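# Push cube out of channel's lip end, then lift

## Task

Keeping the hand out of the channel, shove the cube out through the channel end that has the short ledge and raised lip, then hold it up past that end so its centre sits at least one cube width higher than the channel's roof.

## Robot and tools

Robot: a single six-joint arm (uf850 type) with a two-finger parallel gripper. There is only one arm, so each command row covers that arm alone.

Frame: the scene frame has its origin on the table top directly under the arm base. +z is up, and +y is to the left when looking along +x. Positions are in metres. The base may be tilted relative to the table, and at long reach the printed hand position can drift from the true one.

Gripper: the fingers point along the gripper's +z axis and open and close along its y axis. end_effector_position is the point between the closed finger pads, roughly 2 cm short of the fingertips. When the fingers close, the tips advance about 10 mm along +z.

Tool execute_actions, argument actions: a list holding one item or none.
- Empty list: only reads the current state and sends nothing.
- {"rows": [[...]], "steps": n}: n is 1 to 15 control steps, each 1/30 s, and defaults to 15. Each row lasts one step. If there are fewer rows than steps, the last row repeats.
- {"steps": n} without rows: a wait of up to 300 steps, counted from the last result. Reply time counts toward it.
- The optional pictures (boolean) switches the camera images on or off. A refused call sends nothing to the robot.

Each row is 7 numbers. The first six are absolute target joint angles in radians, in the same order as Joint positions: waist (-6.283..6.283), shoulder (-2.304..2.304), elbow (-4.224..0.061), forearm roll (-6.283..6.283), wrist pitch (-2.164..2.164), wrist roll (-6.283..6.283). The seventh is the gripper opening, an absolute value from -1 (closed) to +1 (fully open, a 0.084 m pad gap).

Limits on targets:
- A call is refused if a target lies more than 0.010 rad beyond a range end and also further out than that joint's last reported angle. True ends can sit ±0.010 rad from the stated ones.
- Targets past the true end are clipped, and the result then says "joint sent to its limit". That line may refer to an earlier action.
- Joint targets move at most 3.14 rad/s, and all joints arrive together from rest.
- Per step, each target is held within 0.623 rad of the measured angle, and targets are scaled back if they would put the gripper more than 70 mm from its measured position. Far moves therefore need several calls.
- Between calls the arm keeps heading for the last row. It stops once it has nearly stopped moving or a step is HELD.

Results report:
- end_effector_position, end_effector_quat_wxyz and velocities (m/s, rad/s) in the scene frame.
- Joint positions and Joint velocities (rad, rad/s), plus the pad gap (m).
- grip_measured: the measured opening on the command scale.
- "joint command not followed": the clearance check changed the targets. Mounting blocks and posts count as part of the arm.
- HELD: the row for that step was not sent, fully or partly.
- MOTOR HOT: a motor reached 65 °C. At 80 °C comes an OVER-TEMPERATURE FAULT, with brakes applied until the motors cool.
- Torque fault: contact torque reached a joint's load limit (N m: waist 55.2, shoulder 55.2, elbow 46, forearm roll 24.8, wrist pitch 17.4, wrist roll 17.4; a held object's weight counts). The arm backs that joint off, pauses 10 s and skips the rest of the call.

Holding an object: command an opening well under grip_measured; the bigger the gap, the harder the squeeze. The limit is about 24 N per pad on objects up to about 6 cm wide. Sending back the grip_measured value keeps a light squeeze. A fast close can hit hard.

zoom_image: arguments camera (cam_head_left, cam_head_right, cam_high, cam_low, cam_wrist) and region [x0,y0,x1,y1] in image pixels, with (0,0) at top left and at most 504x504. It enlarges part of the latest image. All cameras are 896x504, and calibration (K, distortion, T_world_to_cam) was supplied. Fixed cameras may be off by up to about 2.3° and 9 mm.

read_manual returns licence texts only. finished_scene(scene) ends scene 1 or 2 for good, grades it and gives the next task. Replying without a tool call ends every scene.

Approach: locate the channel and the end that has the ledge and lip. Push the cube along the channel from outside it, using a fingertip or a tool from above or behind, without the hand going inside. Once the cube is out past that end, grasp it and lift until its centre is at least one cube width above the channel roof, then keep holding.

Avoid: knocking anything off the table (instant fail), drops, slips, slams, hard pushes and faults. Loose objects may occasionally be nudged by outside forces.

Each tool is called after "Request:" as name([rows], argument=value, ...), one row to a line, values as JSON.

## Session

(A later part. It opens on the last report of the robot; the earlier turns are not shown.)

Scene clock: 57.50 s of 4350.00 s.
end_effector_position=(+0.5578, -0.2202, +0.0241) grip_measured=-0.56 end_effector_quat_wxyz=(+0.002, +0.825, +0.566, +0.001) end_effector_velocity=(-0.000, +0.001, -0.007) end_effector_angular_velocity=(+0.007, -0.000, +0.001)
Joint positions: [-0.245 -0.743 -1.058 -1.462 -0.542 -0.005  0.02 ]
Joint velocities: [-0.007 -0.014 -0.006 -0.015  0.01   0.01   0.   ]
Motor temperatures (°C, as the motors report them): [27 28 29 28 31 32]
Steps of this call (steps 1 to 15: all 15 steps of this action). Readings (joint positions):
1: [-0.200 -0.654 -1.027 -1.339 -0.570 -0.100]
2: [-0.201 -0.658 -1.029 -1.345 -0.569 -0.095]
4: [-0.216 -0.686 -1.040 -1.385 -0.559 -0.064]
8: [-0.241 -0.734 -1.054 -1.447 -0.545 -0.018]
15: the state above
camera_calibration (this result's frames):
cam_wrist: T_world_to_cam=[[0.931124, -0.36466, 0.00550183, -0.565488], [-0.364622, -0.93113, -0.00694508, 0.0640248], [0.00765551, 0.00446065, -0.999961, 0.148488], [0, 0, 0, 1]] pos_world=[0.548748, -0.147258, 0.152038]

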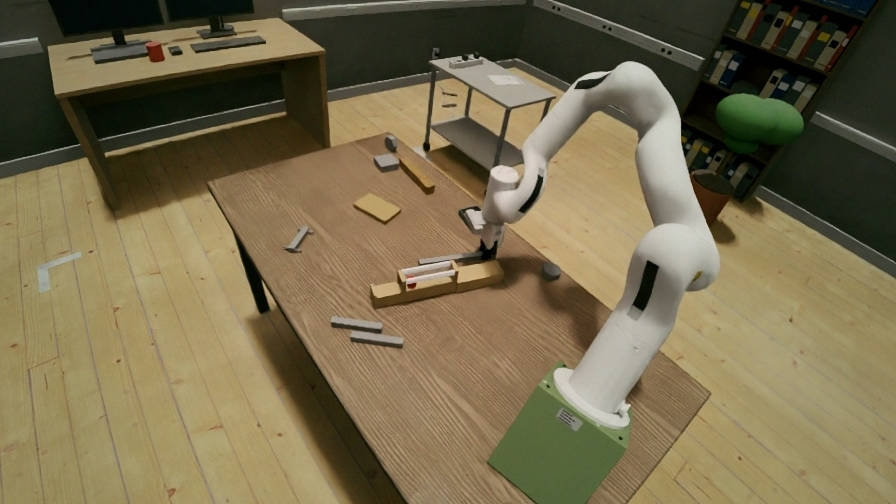

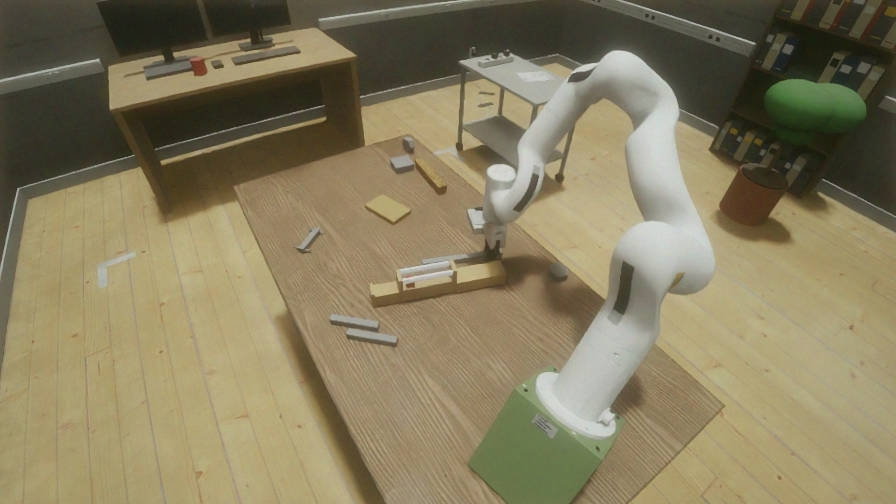

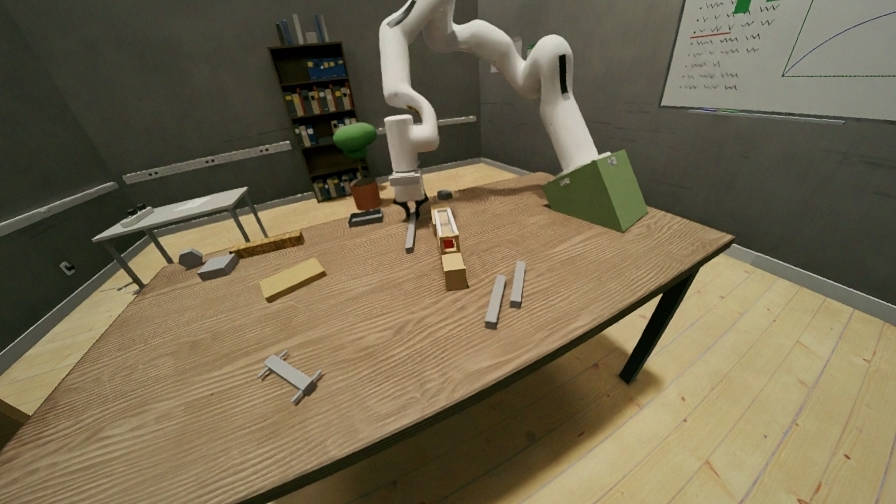

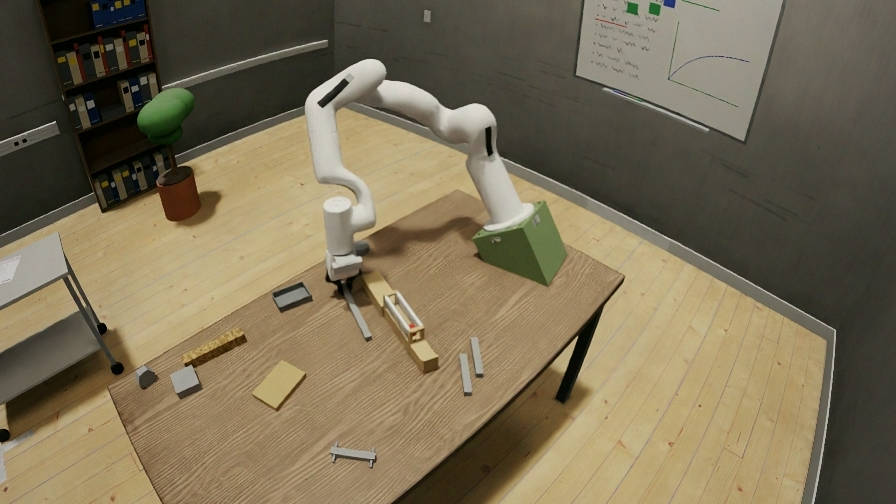

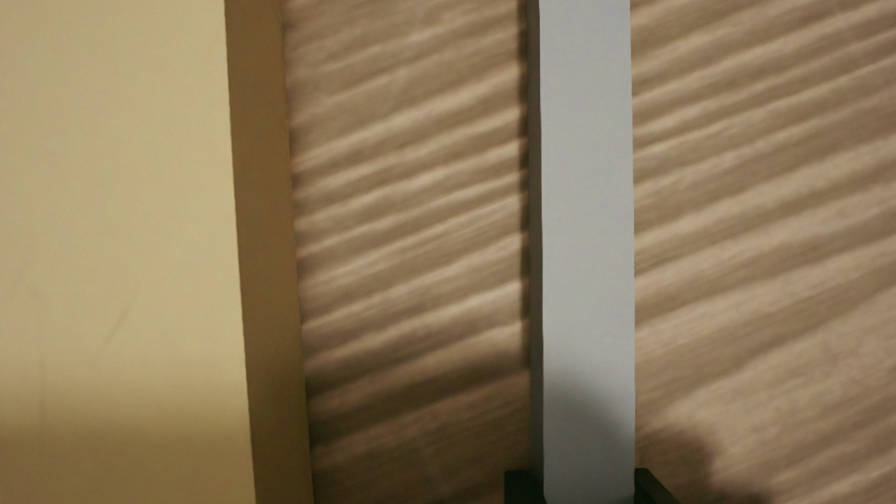

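Request:
execute_actions([
  {"rows":[[-0.246,-0.742,-1.059,-1.464,-0.541,-0.004,0.1]],"steps":8},
], pictures=false)

Request:
execute_actions([
  {"rows":[[-0.11,-0.873,-1.17,-1.379,-0.578,0.049,0.1]]},
], pictures=false)

Request:
execute_actions([
  {"rows":[[-0.11,-0.875,-1.17,-1.379,-0.578,0.049,-0.2],[-0.11,-0.875,-1.17,-1.379,-0.578,0.049,-0.4],[-0.11,-0.875,-1.17,-1.379,-0.578,0.049,-0.5],[-0.11,-0.875,-1.17,-1.379,-0.578,0.049,-0.6],[-0.11,-0.875,-1.17,-1.379,-0.578,0.049,-1]]},
], pictures=false)

Request:
execute_actions([
  {"rows":[[-0.06,-0.775,-1.13,-1.24,-0.61,-0.06,-1],[-0.06,-0.775,-1.13,-1.24,-0.61,-0.06,-1],[-0.06,-0.775,-1.13,-1.24,-0.61,-0.06,-1],[-0.06,-0.775,-1.13,-1.24,-0.61,-0.06,-1],[-0.06,-0.775,-1.13,-1.24,-0.61,-0.06,-1],[-0.005,-0.675,-1.105,-1.115,-0.655,-0.155,-1]]},
])

Scene clock: 79.07 s of 4350.00 s.
end_effector_position=(+0.5585, -0.2212, +0.0238) grip_measured=+0.04 end_effector_quat_wxyz=(+0.003, +0.825, +0.565, +0.002) end_effector_velocity=(+0.003, -0.000, +0.005) end_effector_angular_velocity=(-0.001, -0.007, -0.000)
Joint positions: [-0.247 -0.743 -1.059 -1.464 -0.541 -0.004  0.046]
Joint velocities: [ 0.005  0.009  0.002  0.002 -0.001 -0.001  0.026]
Motor temperatures (°C, as the motors report them): [27 28 29 28 31 32]
Steps of this call (steps 1 to 15: the robot went on to your last target; steps 16 to 90: nothing new was sent; then 18.30 s passed at rest; steps 91 to 98: all 8 steps of this action). Readings (joint positions):
91: [-0.246 -0.745 -1.059 -1.464 -0.541 -0.004]
92: [-0.246 -0.745 -1.059 -1.464 -0.541 -0.004]
94: [-0.247 -0.745 -1.060 -1.465 -0.541 -0.004]
98: the state above

Scene clock: 79.57 s of 4350.00 s.
end_effector_position=(+0.5922, -0.1385, +0.0237) grip_measured=+0.09 end_effector_quat_wxyz=(+0.004, +0.826, +0.564, +0.003) end_effector_velocity=(+0.003, +0.012, -0.000) end_effector_angular_velocity=(-0.003, +0.002, -0.001)
Joint positions: [-0.112 -0.871 -1.168 -1.38  -0.578  0.048  0.048]
Joint velocities: [ 0.019 -0.02  -0.016  0.014 -0.008  0.007  0.   ]
Motor temperatures (°C, as the motors report them): [27 28 29 28 31 32]
Steps of this call (steps 1 to 15: all 15 steps of this action). Readings (joint positions):
1: [-0.246 -0.743 -1.060 -1.464 -0.541 -0.004]
2: [-0.242 -0.747 -1.064 -1.461 -0.543 -0.002]
4: [-0.208 -0.780 -1.093 -1.439 -0.553 0.012]
8: [-0.137 -0.847 -1.147 -1.397 -0.569 0.038]
15: the state above

Scene clock: 80.07 s of 4350.00 s.
end_effector_position=(+0.5920, -0.1366, +0.0230) grip_measured=-0.56 end_effector_quat_wxyz=(+0.003, +0.825, +0.565, +0.002) end_effector_velocity=(-0.000, -0.000, -0.000) end_effector_angular_velocity=(-0.000, +0.000, +0.001)
Joint positions: [-0.11  -0.875 -1.17  -1.379 -0.579  0.049  0.02 ]
Joint velocities: [-0. -0.  0. -0. -0. -0.  0.]
Motor temperatures (°C, as the motors report them): [27 28 29 28 31 32]
Steps of this call (steps 1 to 15: all 15 steps of this action). Readings (joint positions):
1: [-0.112 -0.871 -1.169 -1.380 -0.578 0.048]
2: [-0.111 -0.872 -1.169 -1.380 -0.578 0.049]
4: [-0.111 -0.873 -1.170 -1.379 -0.578 0.049]
8: [-0.110 -0.874 -1.170 -1.379 -0.578 0.049]
15: the state above

Scene clock: 80.57 s of 4350.00 s.
end_effector_position=(+0.5954, -0.1373, +0.1297) grip_measured=-0.56 end_effector_quat_wxyz=(+0.003, +0.825, +0.566, +0.003) end_effector_velocity=(-0.014, +0.000, +0.041) end_effector_angular_velocity=(+0.002, +0.028, +0.011)
Joint positions: [-0.009 -0.683 -1.108 -1.126 -0.651 -0.147  0.02 ]
Joint velocities: [ 0.04   0.082  0.038  0.121 -0.046 -0.098 -0.   ]
Motor temperatures (°C, as the motors report them): [27 28 29 28 31 32]
Steps of this call (steps 1 to 15: all 15 steps of this action). Readings (joint positions):
1: [-0.110 -0.874 -1.170 -1.379 -0.579 0.049]
2: [-0.109 -0.871 -1.167 -1.373 -0.579 0.044]
4: [-0.094 -0.842 -1.153 -1.331 -0.589 0.010]
8: [-0.058 -0.772 -1.131 -1.239 -0.613 -0.061]
15: the state above
camera_calibration (this result's frames):
cam_wrist: T_world_to_cam=[[0.930964, -0.365023, 0.00798653, -0.571126], [-0.364944, -0.930977, -0.00987174, 0.156169], [0.0110387, 0.0062756, -0.999919, 0.251597], [0, 0, 0, 1]] pos_world=[0.585913, -0.0646635, 0.257679]

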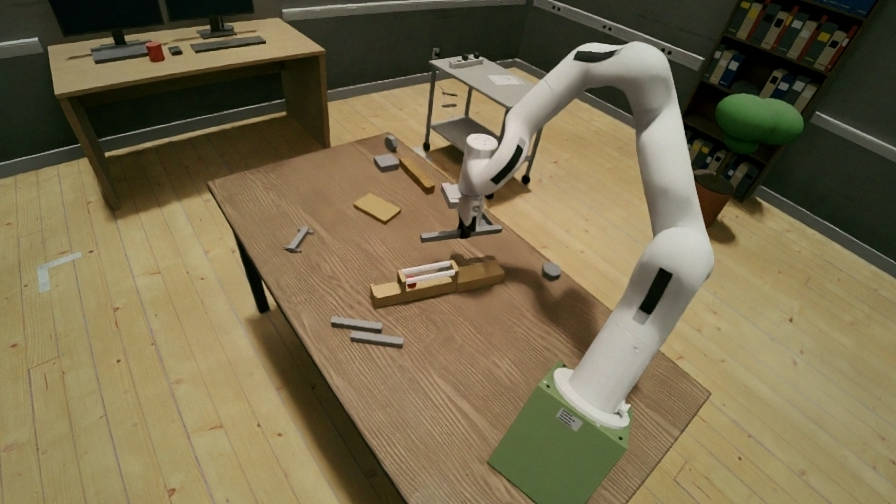

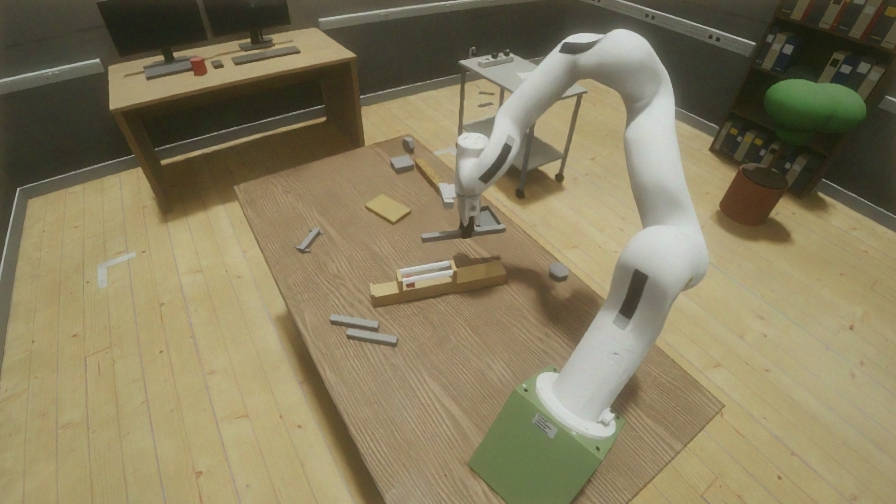

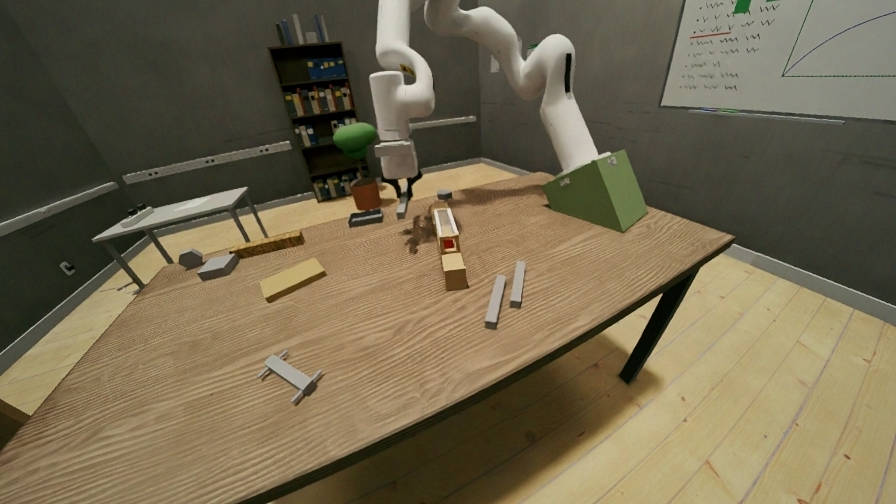

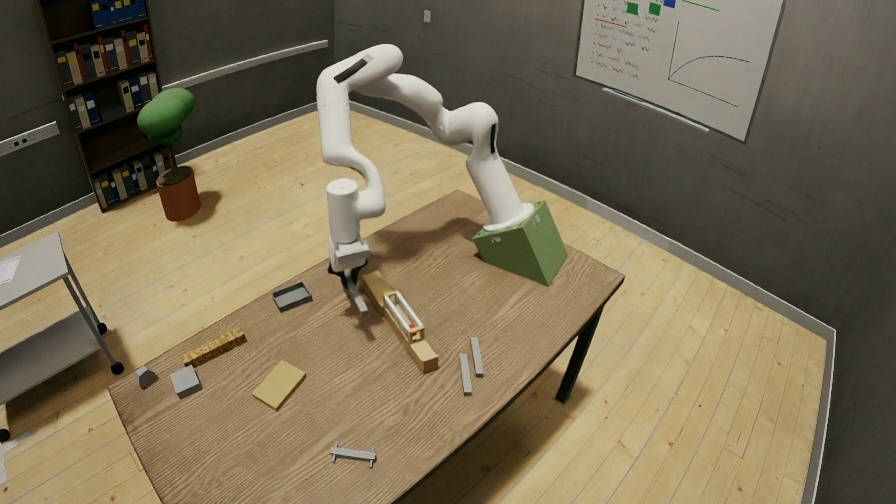

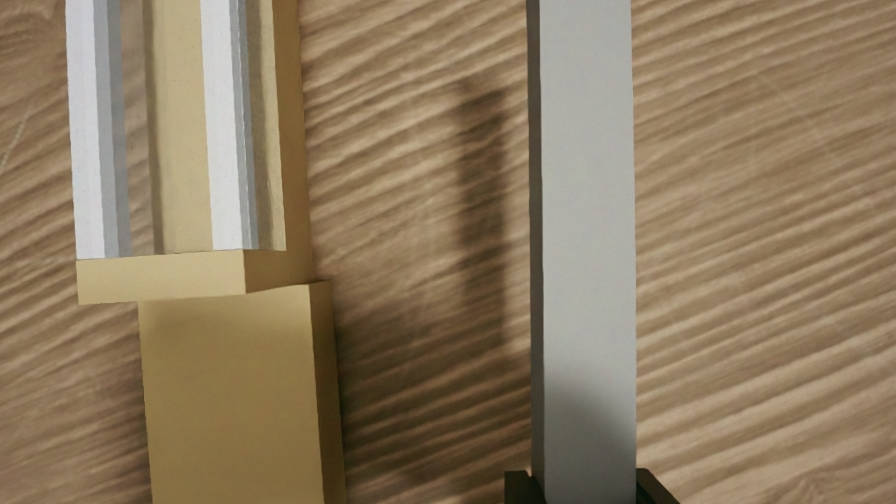

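Level now.

Request:
execute_actions([
  {"rows":[[-0.105,-0.42,-0.709,-1.375,-0.568,-0.005,-1]]},
], pictures=false)

Request:
execute_actions([
  {"steps":10},
], pictures=false)

Request:
execute_actions([
  {"rows":[[-0.165,-0.545,-0.751,-1.567,-0.556,0.148,-1]]},
])

Request:
zoom_image(camera="cam_head_left", region=[360,200,570,325])

Request:
zoom_image(camera="cam_high", region=[400,170,500,290])

Scene clock: 89.07 s of 4350.00 s.
end_effector_position=(+0.4705, -0.1864, +0.1304) grip_measured=-0.56 end_effector_quat_wxyz=(-0.001, +0.809, +0.587, +0.004) end_effector_velocity=(-0.098, -0.019, +0.000) end_effector_angular_velocity=(+0.030, -0.001, +0.042)
Joint positions: [-0.099 -0.435 -0.732 -1.359 -0.574 -0.014  0.02 ]
Joint velocities: [-0.066  0.178  0.273 -0.184  0.068  0.108  0.   ]
Motor temperatures (°C, as the motors report them): [27 28 29 28 31 32]
Steps of this call (steps 1 to 30: the robot went on to your last target; steps 31 to 90: nothing new was sent; then 5.00 s passed at rest; steps 91 to 105: all 15 steps of this action). Readings (joint positions):
91: [-0.005 -0.675 -1.105 -1.115 -0.655 -0.155]
92: [-0.006 -0.672 -1.100 -1.119 -0.653 -0.153]
94: [-0.018 -0.640 -1.050 -1.152 -0.641 -0.133]
98: [-0.055 -0.548 -0.908 -1.244 -0.612 -0.081]
105: the state above

Scene clock: 89.40 s of 4350.00 s.
end_effector_position=(+0.4629, -0.1879, +0.1305) grip_measured=-0.56 end_effector_quat_wxyz=(-0.002, +0.808, +0.589, +0.005) end_effector_velocity=(-0.004, -0.001, -0.001) end_effector_angular_velocity=(-0.000, +0.003, +0.002)
Joint positions: [-0.105 -0.421 -0.71  -1.375 -0.568 -0.005  0.02 ]
Joint velocities: [-0.003  0.004  0.009 -0.005  0.001  0.002 -0.   ]
Motor temperatures (°C, as the motors report them): [27 28 29 28 31 32]
Steps of this call (steps 1 to 10: the robot went on to your last target). Readings (joint positions):
1: [-0.101 -0.430 -0.724 -1.365 -0.572 -0.011]
2: [-0.102 -0.427 -0.720 -1.368 -0.570 -0.009]
4: [-0.104 -0.423 -0.714 -1.372 -0.569 -0.007]
8: [-0.104 -0.421 -0.711 -1.374 -0.568 -0.005]
10: the state above

Scene clock: 89.90 s of 4350.00 s.
end_effector_position=(+0.4668, -0.1893, +0.0795) grip_measured=-0.56 end_effector_quat_wxyz=(+0.003, +0.807, +0.590, +0.002) end_effector_velocity=(+0.001, -0.000, -0.005) end_effector_angular_velocity=(-0.000, -0.002, -0.002)
Joint positions: [-0.164 -0.543 -0.751 -1.565 -0.556  0.146  0.02 ]
Joint velocities: [-0.006 -0.013 -0.006 -0.02   0.001  0.018  0.   ]
Motor temperatures (°C, as the motors report them): [27 28 29 28 31 32]
Steps of this call (steps 1 to 15: all 15 steps of this action). Readings (joint positions):
1: [-0.105 -0.421 -0.710 -1.375 -0.568 -0.005]
2: [-0.106 -0.424 -0.712 -1.380 -0.568 0.000]
4: [-0.121 -0.456 -0.724 -1.430 -0.564 0.040]
8: [-0.156 -0.527 -0.744 -1.537 -0.558 0.123]
15: the state above
camera_calibration (this result's frames):
cam_wrist: T_world_to_cam=[[0.951061, -0.30893, 0.0067849, -0.468694], [-0.308879, -0.951071, -0.00761396, 0.0301888], [0.0088051, 0.00514563, -0.999948, 0.204038], [0, 0, 0, 1]] pos_world=[0.453284, -0.117132, 0.207437]

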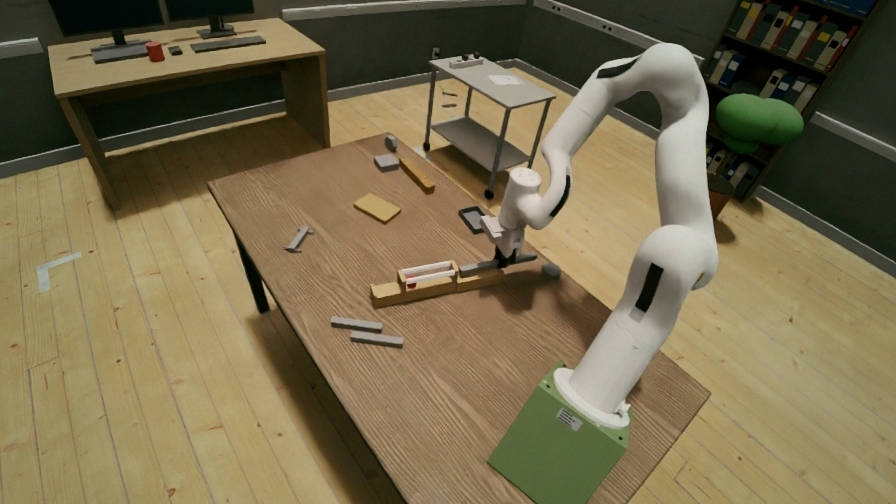

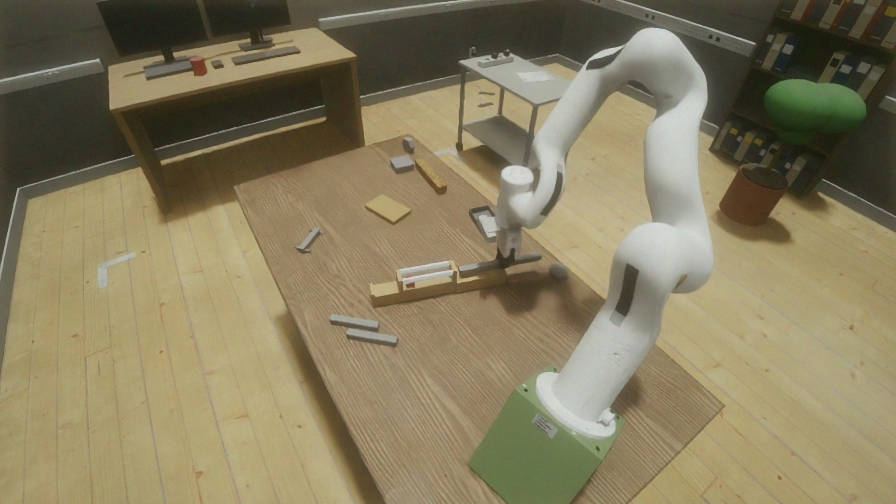

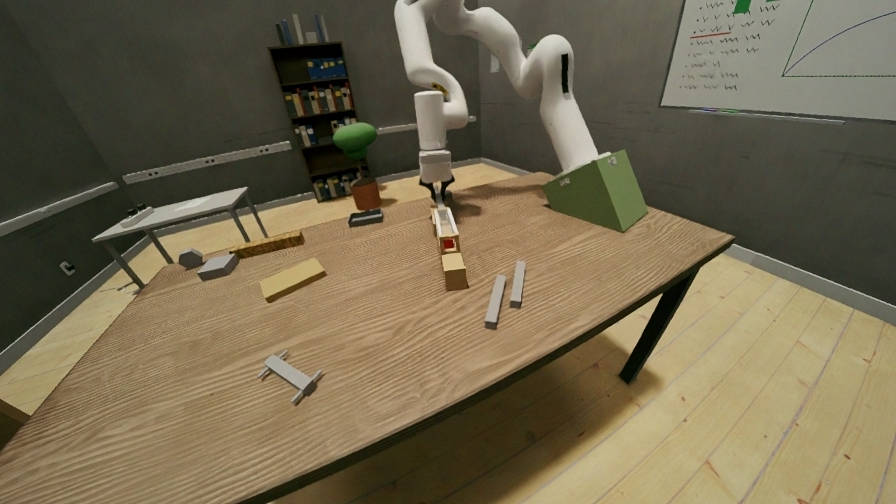

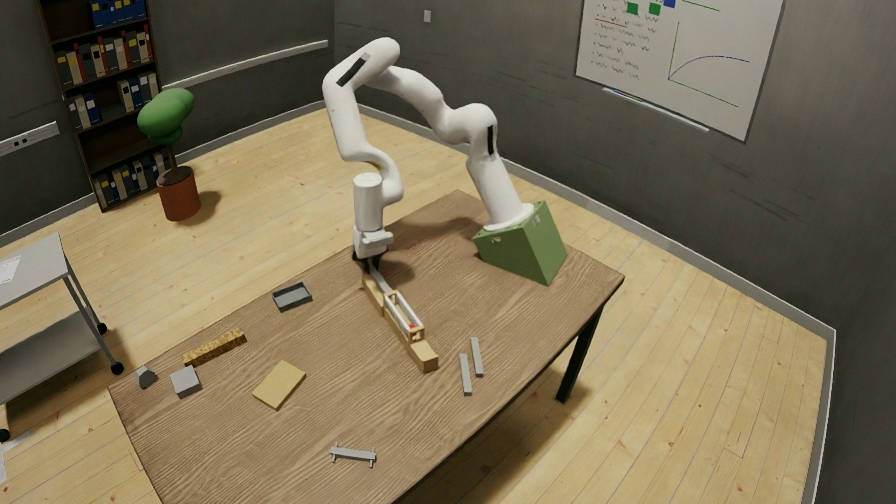

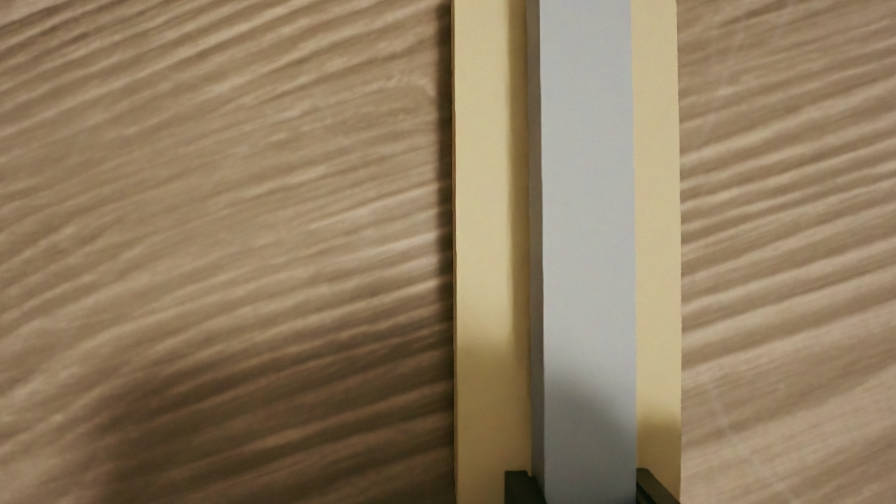

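Region (360, 200, 570, 325) of cam_head_left's 896x504 image, scaled by 2.400, with more detail than that image has; it fills the top 300 rows of this view, and the rest is white.

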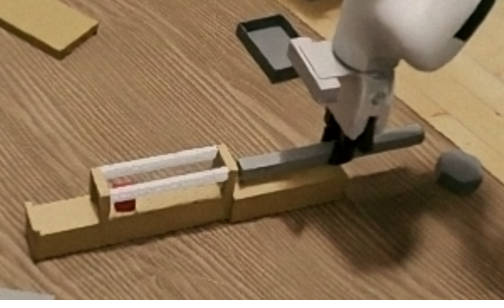

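Region (400, 170, 500, 290) of cam_high's 896x504 image, scaled by 4.200, with more detail than that image has.

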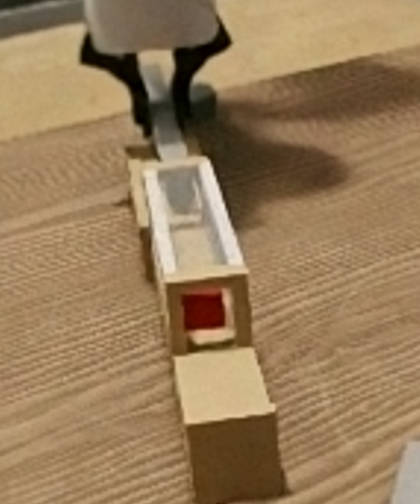

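Request:
execute_actions([
  {"rows":[[-0.171,-0.56,-0.757,-1.59,-0.555,0.167,-1]],"steps":10},
], pictures=false)

Request:
execute_actions([
  {"rows":[[-0.144,-0.582,-0.769,-1.579,-0.561,0.185,-1],[-0.144,-0.582,-0.769,-1.579,-0.561,0.185,-1],[-0.144,-0.582,-0.769,-1.579,-0.561,0.185,-1],[-0.118,-0.604,-0.783,-1.568,-0.566,0.202,-1],[-0.118,-0.604,-0.783,-1.568,-0.566,0.202,-1],[-0.118,-0.604,-0.783,-1.568,-0.566,0.202,-1],[-0.092,-0.627,-0.798,-1.554,-0.571,0.216,-1],[-0.092,-0.627,-0.798,-1.554,-0.571,0.216,-1],[-0.092,-0.627,-0.798,-1.554,-0.571,0.216,-1],[-0.066,-0.65,-0.814,-1.539,-0.575,0.229,-1]]},
], pictures=false)

Request:
execute_actions([
  {"rows":[[-0.041,-0.673,-0.833,-1.522,-0.579,0.239,-1],[-0.041,-0.673,-0.833,-1.522,-0.579,0.239,-1],[-0.016,-0.697,-0.853,-1.505,-0.582,0.247,-1],[-0.016,-0.697,-0.853,-1.505,-0.582,0.247,-1],[-0.016,-0.697,-0.853,-1.505,-0.582,0.247,-1],[0.008,-0.722,-0.874,-1.485,-0.585,0.253,-1]]},
])

Request:
zoom_image(camera="cam_head_left", region=[360,200,570,325])

Scene clock: 102.97 s of 4350.00 s.
end_effector_position=(+0.4675, -0.1889, +0.0732) grip_measured=-0.56 end_effector_quat_wxyz=(+0.003, +0.807, +0.590, +0.002) end_effector_velocity=(+0.001, +0.000, -0.003) end_effector_angular_velocity=(-0.000, -0.002, -0.000)
Joint positions: [-0.171 -0.559 -0.757 -1.589 -0.555  0.166  0.02 ]
Joint velocities: [-0.004 -0.008 -0.003 -0.016  0.001  0.013 -0.   ]
Motor temperatures (°C, as the motors report them): [27 28 29 28 31 32]
Steps of this call (steps 1 to 15: the robot went on to your last target; steps 16 to 90: nothing new was sent; then 9.73 s passed at rest; steps 91 to 100: all 10 steps of this action). Readings (joint positions):
91: [-0.165 -0.545 -0.751 -1.567 -0.556 0.148]
92: [-0.166 -0.547 -0.752 -1.570 -0.556 0.151]
94: [-0.168 -0.552 -0.754 -1.578 -0.556 0.157]
98: [-0.170 -0.558 -0.756 -1.587 -0.555 0.165]
100: the state above

Scene clock: 103.47 s of 4350.00 s.
end_effector_position=(+0.4825, -0.1401, +0.0729) grip_measured=-0.56 end_effector_quat_wxyz=(+0.003, +0.807, +0.590, +0.002) end_effector_velocity=(+0.016, +0.057, -0.000) end_effector_angular_velocity=(-0.003, +0.003, -0.005)
Joint positions: [-0.075 -0.641 -0.808 -1.545 -0.573  0.224  0.02 ]
Joint velocities: [ 0.109 -0.097 -0.065  0.062 -0.021  0.06  -0.   ]
Motor temperatures (°C, as the motors report them): [27 28 29 28 31 32]
Steps of this call (steps 1 to 15: all 15 steps of this action). Readings (joint positions):
1: [-0.171 -0.560 -0.757 -1.589 -0.555 0.166]
2: [-0.168 -0.562 -0.758 -1.588 -0.556 0.169]
4: [-0.158 -0.570 -0.763 -1.584 -0.558 0.176]
8: [-0.128 -0.595 -0.778 -1.572 -0.564 0.195]
15: the state above

Scene clock: 103.97 s of 4350.00 s.
end_effector_position=(+0.4979, -0.0955, +0.0729) grip_measured=-0.56 end_effector_quat_wxyz=(+0.003, +0.808, +0.590, +0.002) end_effector_velocity=(+0.006, +0.011, +0.000) end_effector_angular_velocity=(-0.002, -0.001, -0.006)
Joint positions: [ 0.006 -0.72  -0.872 -1.487 -0.585  0.252  0.02 ]
Joint velocities: [ 0.021 -0.023 -0.023  0.018 -0.005  0.008  0.   ]
Motor temperatures (°C, as the motors report them): [27 28 29 28 31 32]
Steps of this call (steps 1 to 15: all 15 steps of this action). Readings (joint positions):
1: [-0.072 -0.644 -0.810 -1.543 -0.574 0.225]
2: [-0.068 -0.648 -0.813 -1.540 -0.575 0.228]
4: [-0.054 -0.661 -0.824 -1.530 -0.577 0.233]
8: [-0.019 -0.694 -0.851 -1.506 -0.581 0.245]
15: the state above
camera_calibration (this result's frames):
cam_wrist: T_world_to_cam=[[0.950837, -0.309592, 0.00788888, -0.469274], [-0.30954, -0.95086, -0.00711307, 0.129321], [0.00970337, 0.00432144, -0.999944, 0.196151], [0, 0, 0, 1]] pos_world=[0.48433, -0.0231654, 0.200762]

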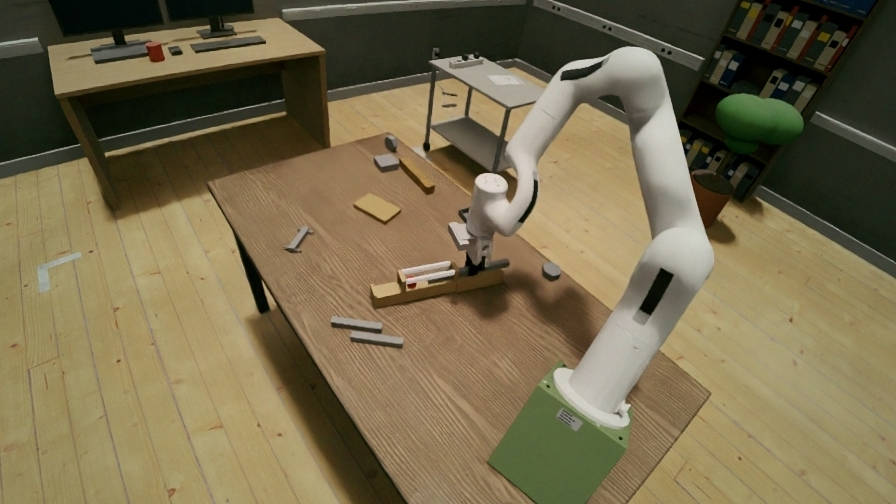

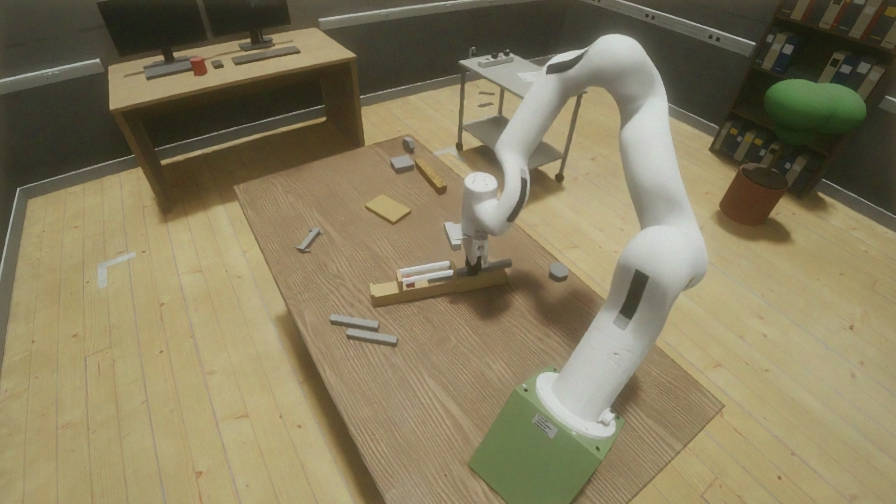

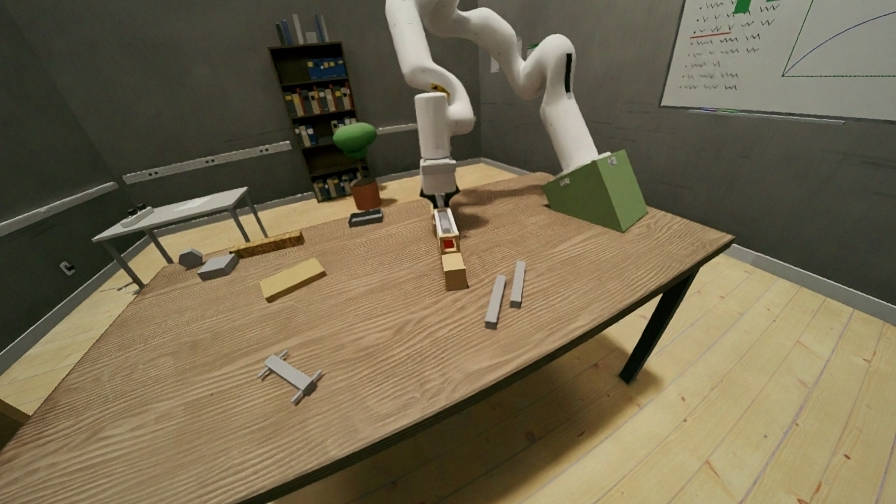

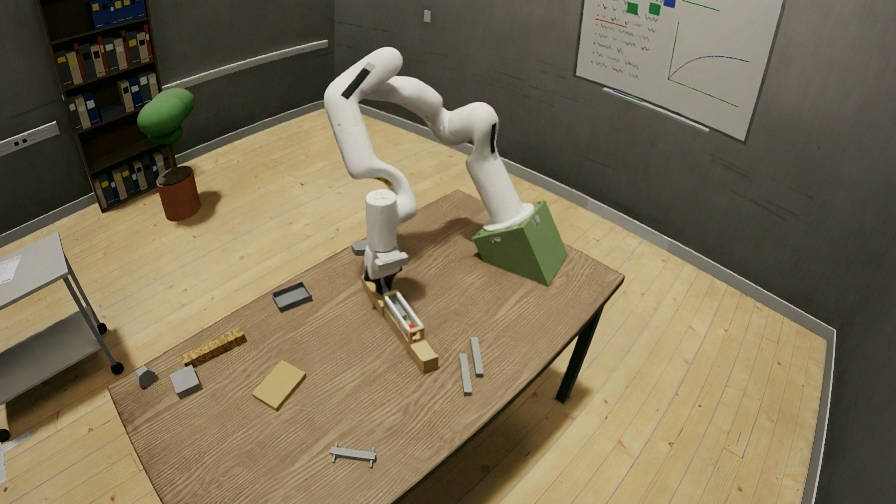

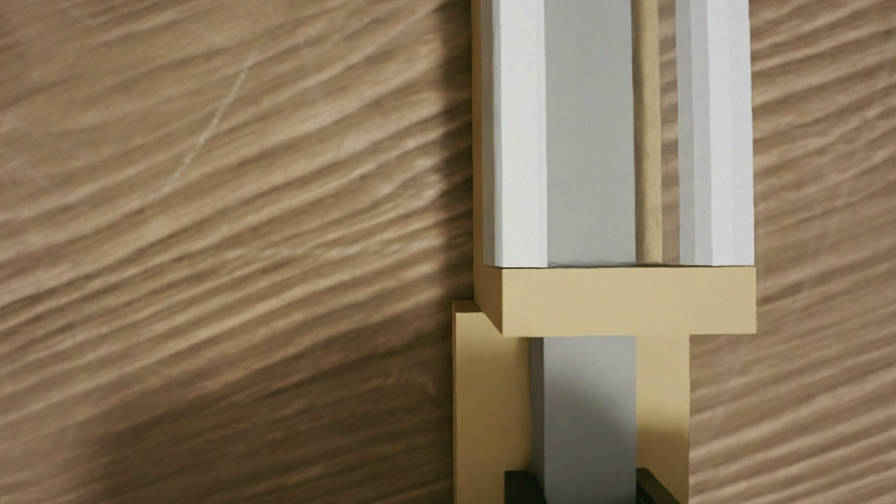

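Region (360, 200, 570, 325) of cam_head_left's 896x504 image, scaled by 2.400, with more detail than that image has; it fills the top 300 rows of this view, and the rest is white.

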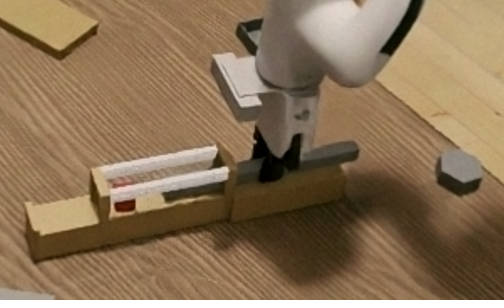

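Request:
execute_actions([
  {"rows":[[0.008,-0.722,-0.874,-1.485,-0.585,0.253,-0.15],[0.008,-0.722,-0.874,-1.485,-0.585,0.253,-0.15],[0.008,-0.722,-0.874,-1.485,-0.585,0.253,-0.15],[0.008,-0.722,-0.874,-1.485,-0.585,0.253,-0.15],[0.008,-0.722,-0.874,-1.485,-0.585,0.253,-0.15],[-0.041,-0.673,-0.833,-1.522,-0.579,0.239,-0.15],[-0.041,-0.673,-0.833,-1.522,-0.579,0.239,-0.15],[-0.092,-0.627,-0.798,-1.554,-0.571,0.216,-0.15],[-0.092,-0.627,-0.798,-1.554,-0.571,0.216,-0.15],[-0.144,-0.582,-0.769,-1.579,-0.561,0.185,-0.15],[-0.144,-0.582,-0.769,-1.579,-0.561,0.185,-0.15],[-0.171,-0.56,-0.757,-1.59,-0.555,0.167,-0.15]]},
], pictures=false)

Request:
execute_actions([
  {"steps":8},
], pictures=false)

Request:
execute_actions([
  {"rows":[[-0.171,-0.56,-0.757,-1.59,-0.555,0.167,-0.5],[-0.171,-0.56,-0.757,-1.59,-0.555,0.167,-0.9]],"steps":10},
], pictures=false)

Request:
execute_actions([
  {"rows":[[-0.144,-0.582,-0.769,-1.579,-0.561,0.185,-1],[-0.144,-0.582,-0.769,-1.579,-0.561,0.185,-1],[-0.144,-0.582,-0.769,-1.579,-0.561,0.185,-1],[-0.118,-0.604,-0.783,-1.568,-0.566,0.202,-1],[-0.118,-0.604,-0.783,-1.568,-0.566,0.202,-1],[-0.118,-0.604,-0.783,-1.568,-0.566,0.202,-1],[-0.092,-0.627,-0.798,-1.554,-0.571,0.216,-1],[-0.092,-0.627,-0.798,-1.554,-0.571,0.216,-1],[-0.092,-0.627,-0.798,-1.554,-0.571,0.216,-1],[-0.066,-0.65,-0.814,-1.539,-0.575,0.229,-1],[-0.066,-0.65,-0.814,-1.539,-0.575,0.229,-1],[-0.066,-0.65,-0.814,-1.539,-0.575,0.229,-1],[-0.041,-0.673,-0.833,-1.522,-0.579,0.239,-1]]},
], pictures=false)

Request:
execute_actions([
  {"rows":[[-0.016,-0.697,-0.853,-1.505,-0.582,0.247,-1],[-0.016,-0.697,-0.853,-1.505,-0.582,0.247,-1],[-0.016,-0.697,-0.853,-1.505,-0.582,0.247,-1],[0.008,-0.722,-0.874,-1.485,-0.585,0.253,-1]]},
])

Request:
zoom_image(camera="cam_head_left", region=[360,200,570,325])

Scene clock: 120.53 s of 4350.00 s.
end_effector_position=(+0.4751, -0.1693, +0.0727) grip_measured=-0.17 end_effector_quat_wxyz=(+0.004, +0.808, +0.589, +0.002) end_effector_velocity=(-0.077, -0.233, +0.000) end_effector_angular_velocity=(-0.006, +0.001, -0.016)
Joint positions: [-0.132 -0.595 -0.78  -1.57  -0.564  0.191  0.037]
Joint velocities: [-0.454  0.39   0.251 -0.225  0.077 -0.245  0.001]
Motor temperatures (°C, as the motors report them): [27 28 29 28 31 32]
Steps of this call (steps 1 to 15: the robot went on to your last target; steps 16 to 90: nothing new was sent; then 13.07 s passed at rest; steps 91 to 105: all 15 steps of this action). Readings (joint positions):
91: [0.008 -0.722 -0.874 -1.485 -0.585 0.253]
92: [0.008 -0.722 -0.874 -1.485 -0.585 0.253]
94: [0.008 -0.722 -0.874 -1.485 -0.585 0.253]
98: [-0.004 -0.709 -0.863 -1.495 -0.583 0.249]
105: the state above

Scene clock: 120.80 s of 4350.00 s.
end_effector_position=(+0.4679, -0.1876, +0.0729) grip_measured=-0.16 end_effector_quat_wxyz=(+0.003, +0.807, +0.590, +0.002) end_effector_velocity=(-0.004, -0.010, +0.000) end_effector_angular_velocity=(+0.001, -0.001, +0.003)
Joint positions: [-0.169 -0.562 -0.758 -1.589 -0.555  0.168  0.037]
Joint velocities: [-0.02   0.018  0.012 -0.01   0.005 -0.014  0.   ]
Motor temperatures (°C, as the motors report them): [27 28 29 28 31 32]
Steps of this call (steps 1 to 8: the robot went on to your last target). Readings (joint positions):
1: [-0.144 -0.584 -0.773 -1.576 -0.561 0.183]
2: [-0.153 -0.576 -0.768 -1.580 -0.559 0.178]
4: [-0.163 -0.567 -0.762 -1.586 -0.557 0.172]
8: the state above

Scene clock: 121.13 s of 4350.00 s.
end_effector_position=(+0.4676, -0.1887, +0.0730) grip_measured=-0.56 end_effector_quat_wxyz=(+0.003, +0.807, +0.590, +0.003) end_effector_velocity=(-0.000, -0.001, -0.000) end_effector_angular_velocity=(-0.001, +0.001, -0.002)
Joint positions: [-0.171 -0.56  -0.757 -1.59  -0.555  0.167  0.02 ]
Joint velocities: [-0.002  0.001  0.001 -0.    -0.001 -0.     0.   ]
Motor temperatures (°C, as the motors report them): [27 28 29 28 31 32]
Steps of this call (steps 1 to 10: all 10 steps of this action). Readings (joint positions):
1: [-0.169 -0.561 -0.758 -1.589 -0.555 0.168]
2: [-0.170 -0.561 -0.758 -1.589 -0.555 0.168]
4: [-0.170 -0.561 -0.758 -1.590 -0.555 0.167]
8: [-0.171 -0.560 -0.757 -1.590 -0.555 0.167]
10: the state above

Scene clock: 121.63 s of 4350.00 s.
end_effector_position=(+0.4842, -0.1369, +0.0730) grip_measured=-0.56 end_effector_quat_wxyz=(+0.004, +0.807, +0.590, +0.002) end_effector_velocity=(+0.046, +0.141, +0.001) end_effector_angular_velocity=(+0.009, -0.001, -0.000)
Joint positions: [-0.069 -0.648 -0.813 -1.54  -0.575  0.226  0.02 ]
Joint velocities: [ 0.261 -0.237 -0.176  0.16  -0.032  0.116 -0.   ]
Motor temperatures (°C, as the motors report them): [27 28 29 28 31 32]
Steps of this call (steps 1 to 15: all 15 steps of this action). Readings (joint positions):
1: [-0.171 -0.560 -0.757 -1.590 -0.555 0.167]
2: [-0.168 -0.562 -0.758 -1.589 -0.556 0.169]
4: [-0.158 -0.571 -0.763 -1.585 -0.559 0.176]
8: [-0.128 -0.595 -0.778 -1.572 -0.564 0.195]
15: the state above

Scene clock: 122.13 s of 4350.00 s.
end_effector_position=(+0.4982, -0.0950, +0.0730) grip_measured=-0.56 end_effector_quat_wxyz=(+0.003, +0.808, +0.589, +0.002) end_effector_velocity=(+0.003, +0.006, +0.000) end_effector_angular_velocity=(-0.001, -0.001, -0.002)
Joint positions: [ 0.007 -0.721 -0.873 -1.486 -0.585  0.253  0.02 ]
Joint velocities: [ 0.011 -0.011 -0.011  0.009 -0.002  0.004  0.   ]
Motor temperatures (°C, as the motors report them): [27 28 29 28 31 32]
Steps of this call (steps 1 to 15: all 15 steps of this action). Readings (joint positions):
1: [-0.061 -0.655 -0.819 -1.535 -0.576 0.230]
2: [-0.053 -0.663 -0.825 -1.529 -0.577 0.233]
4: [-0.036 -0.679 -0.838 -1.518 -0.579 0.240]
8: [-0.005 -0.708 -0.862 -1.496 -0.583 0.249]
15: the state above
camera_calibration (this result's frames):
cam_wrist: T_world_to_cam=[[0.950768, -0.309798, 0.00803366, -0.469367], [-0.309748, -0.950793, -0.00695467, 0.129998], [0.0097929, 0.00412388, -0.999944, 0.196127], [0, 0, 0, 1]] pos_world=[0.484605, -0.0226167, 0.200791]

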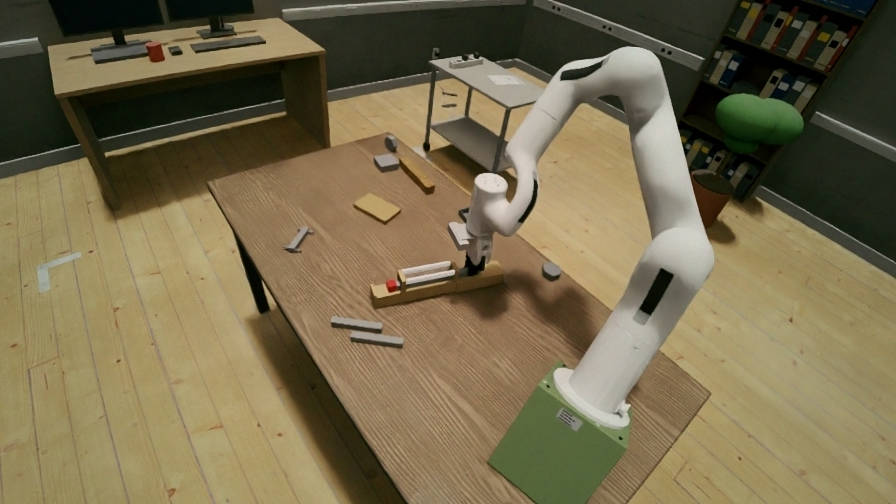

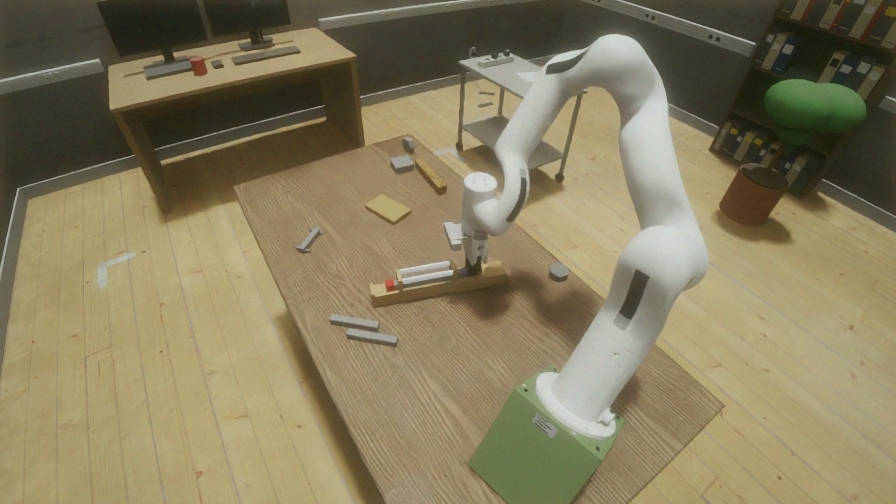

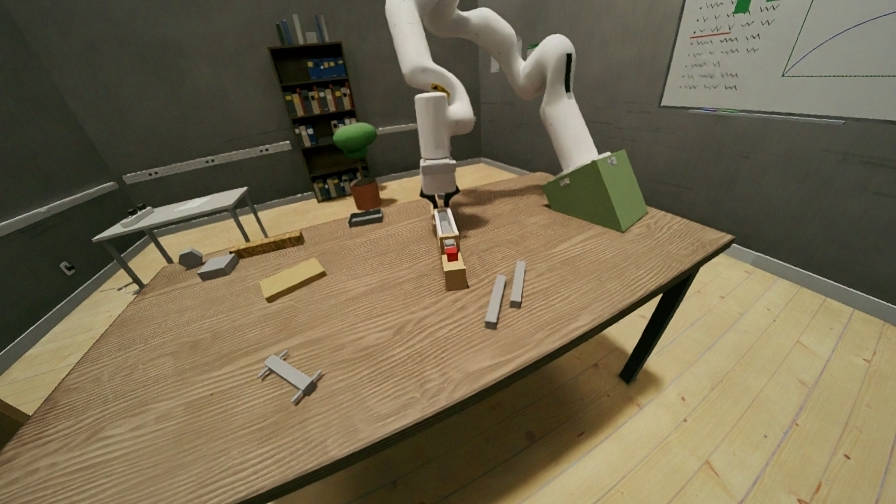

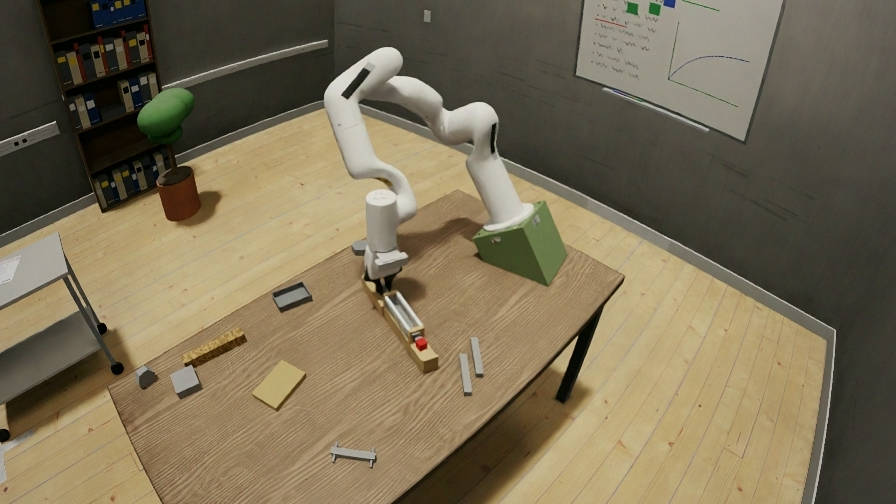

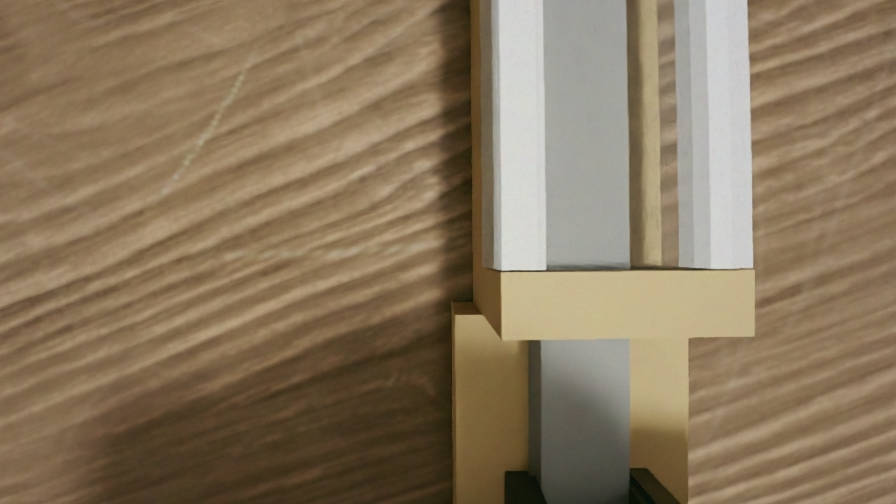

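Region (360, 200, 570, 325) of cam_head_left's 896x504 image, scaled by 2.400, with more detail than that image has; it fills the top 300 rows of this view, and the rest is white.

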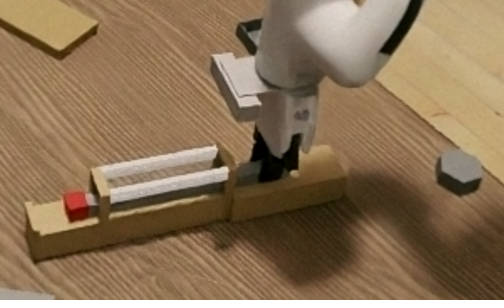

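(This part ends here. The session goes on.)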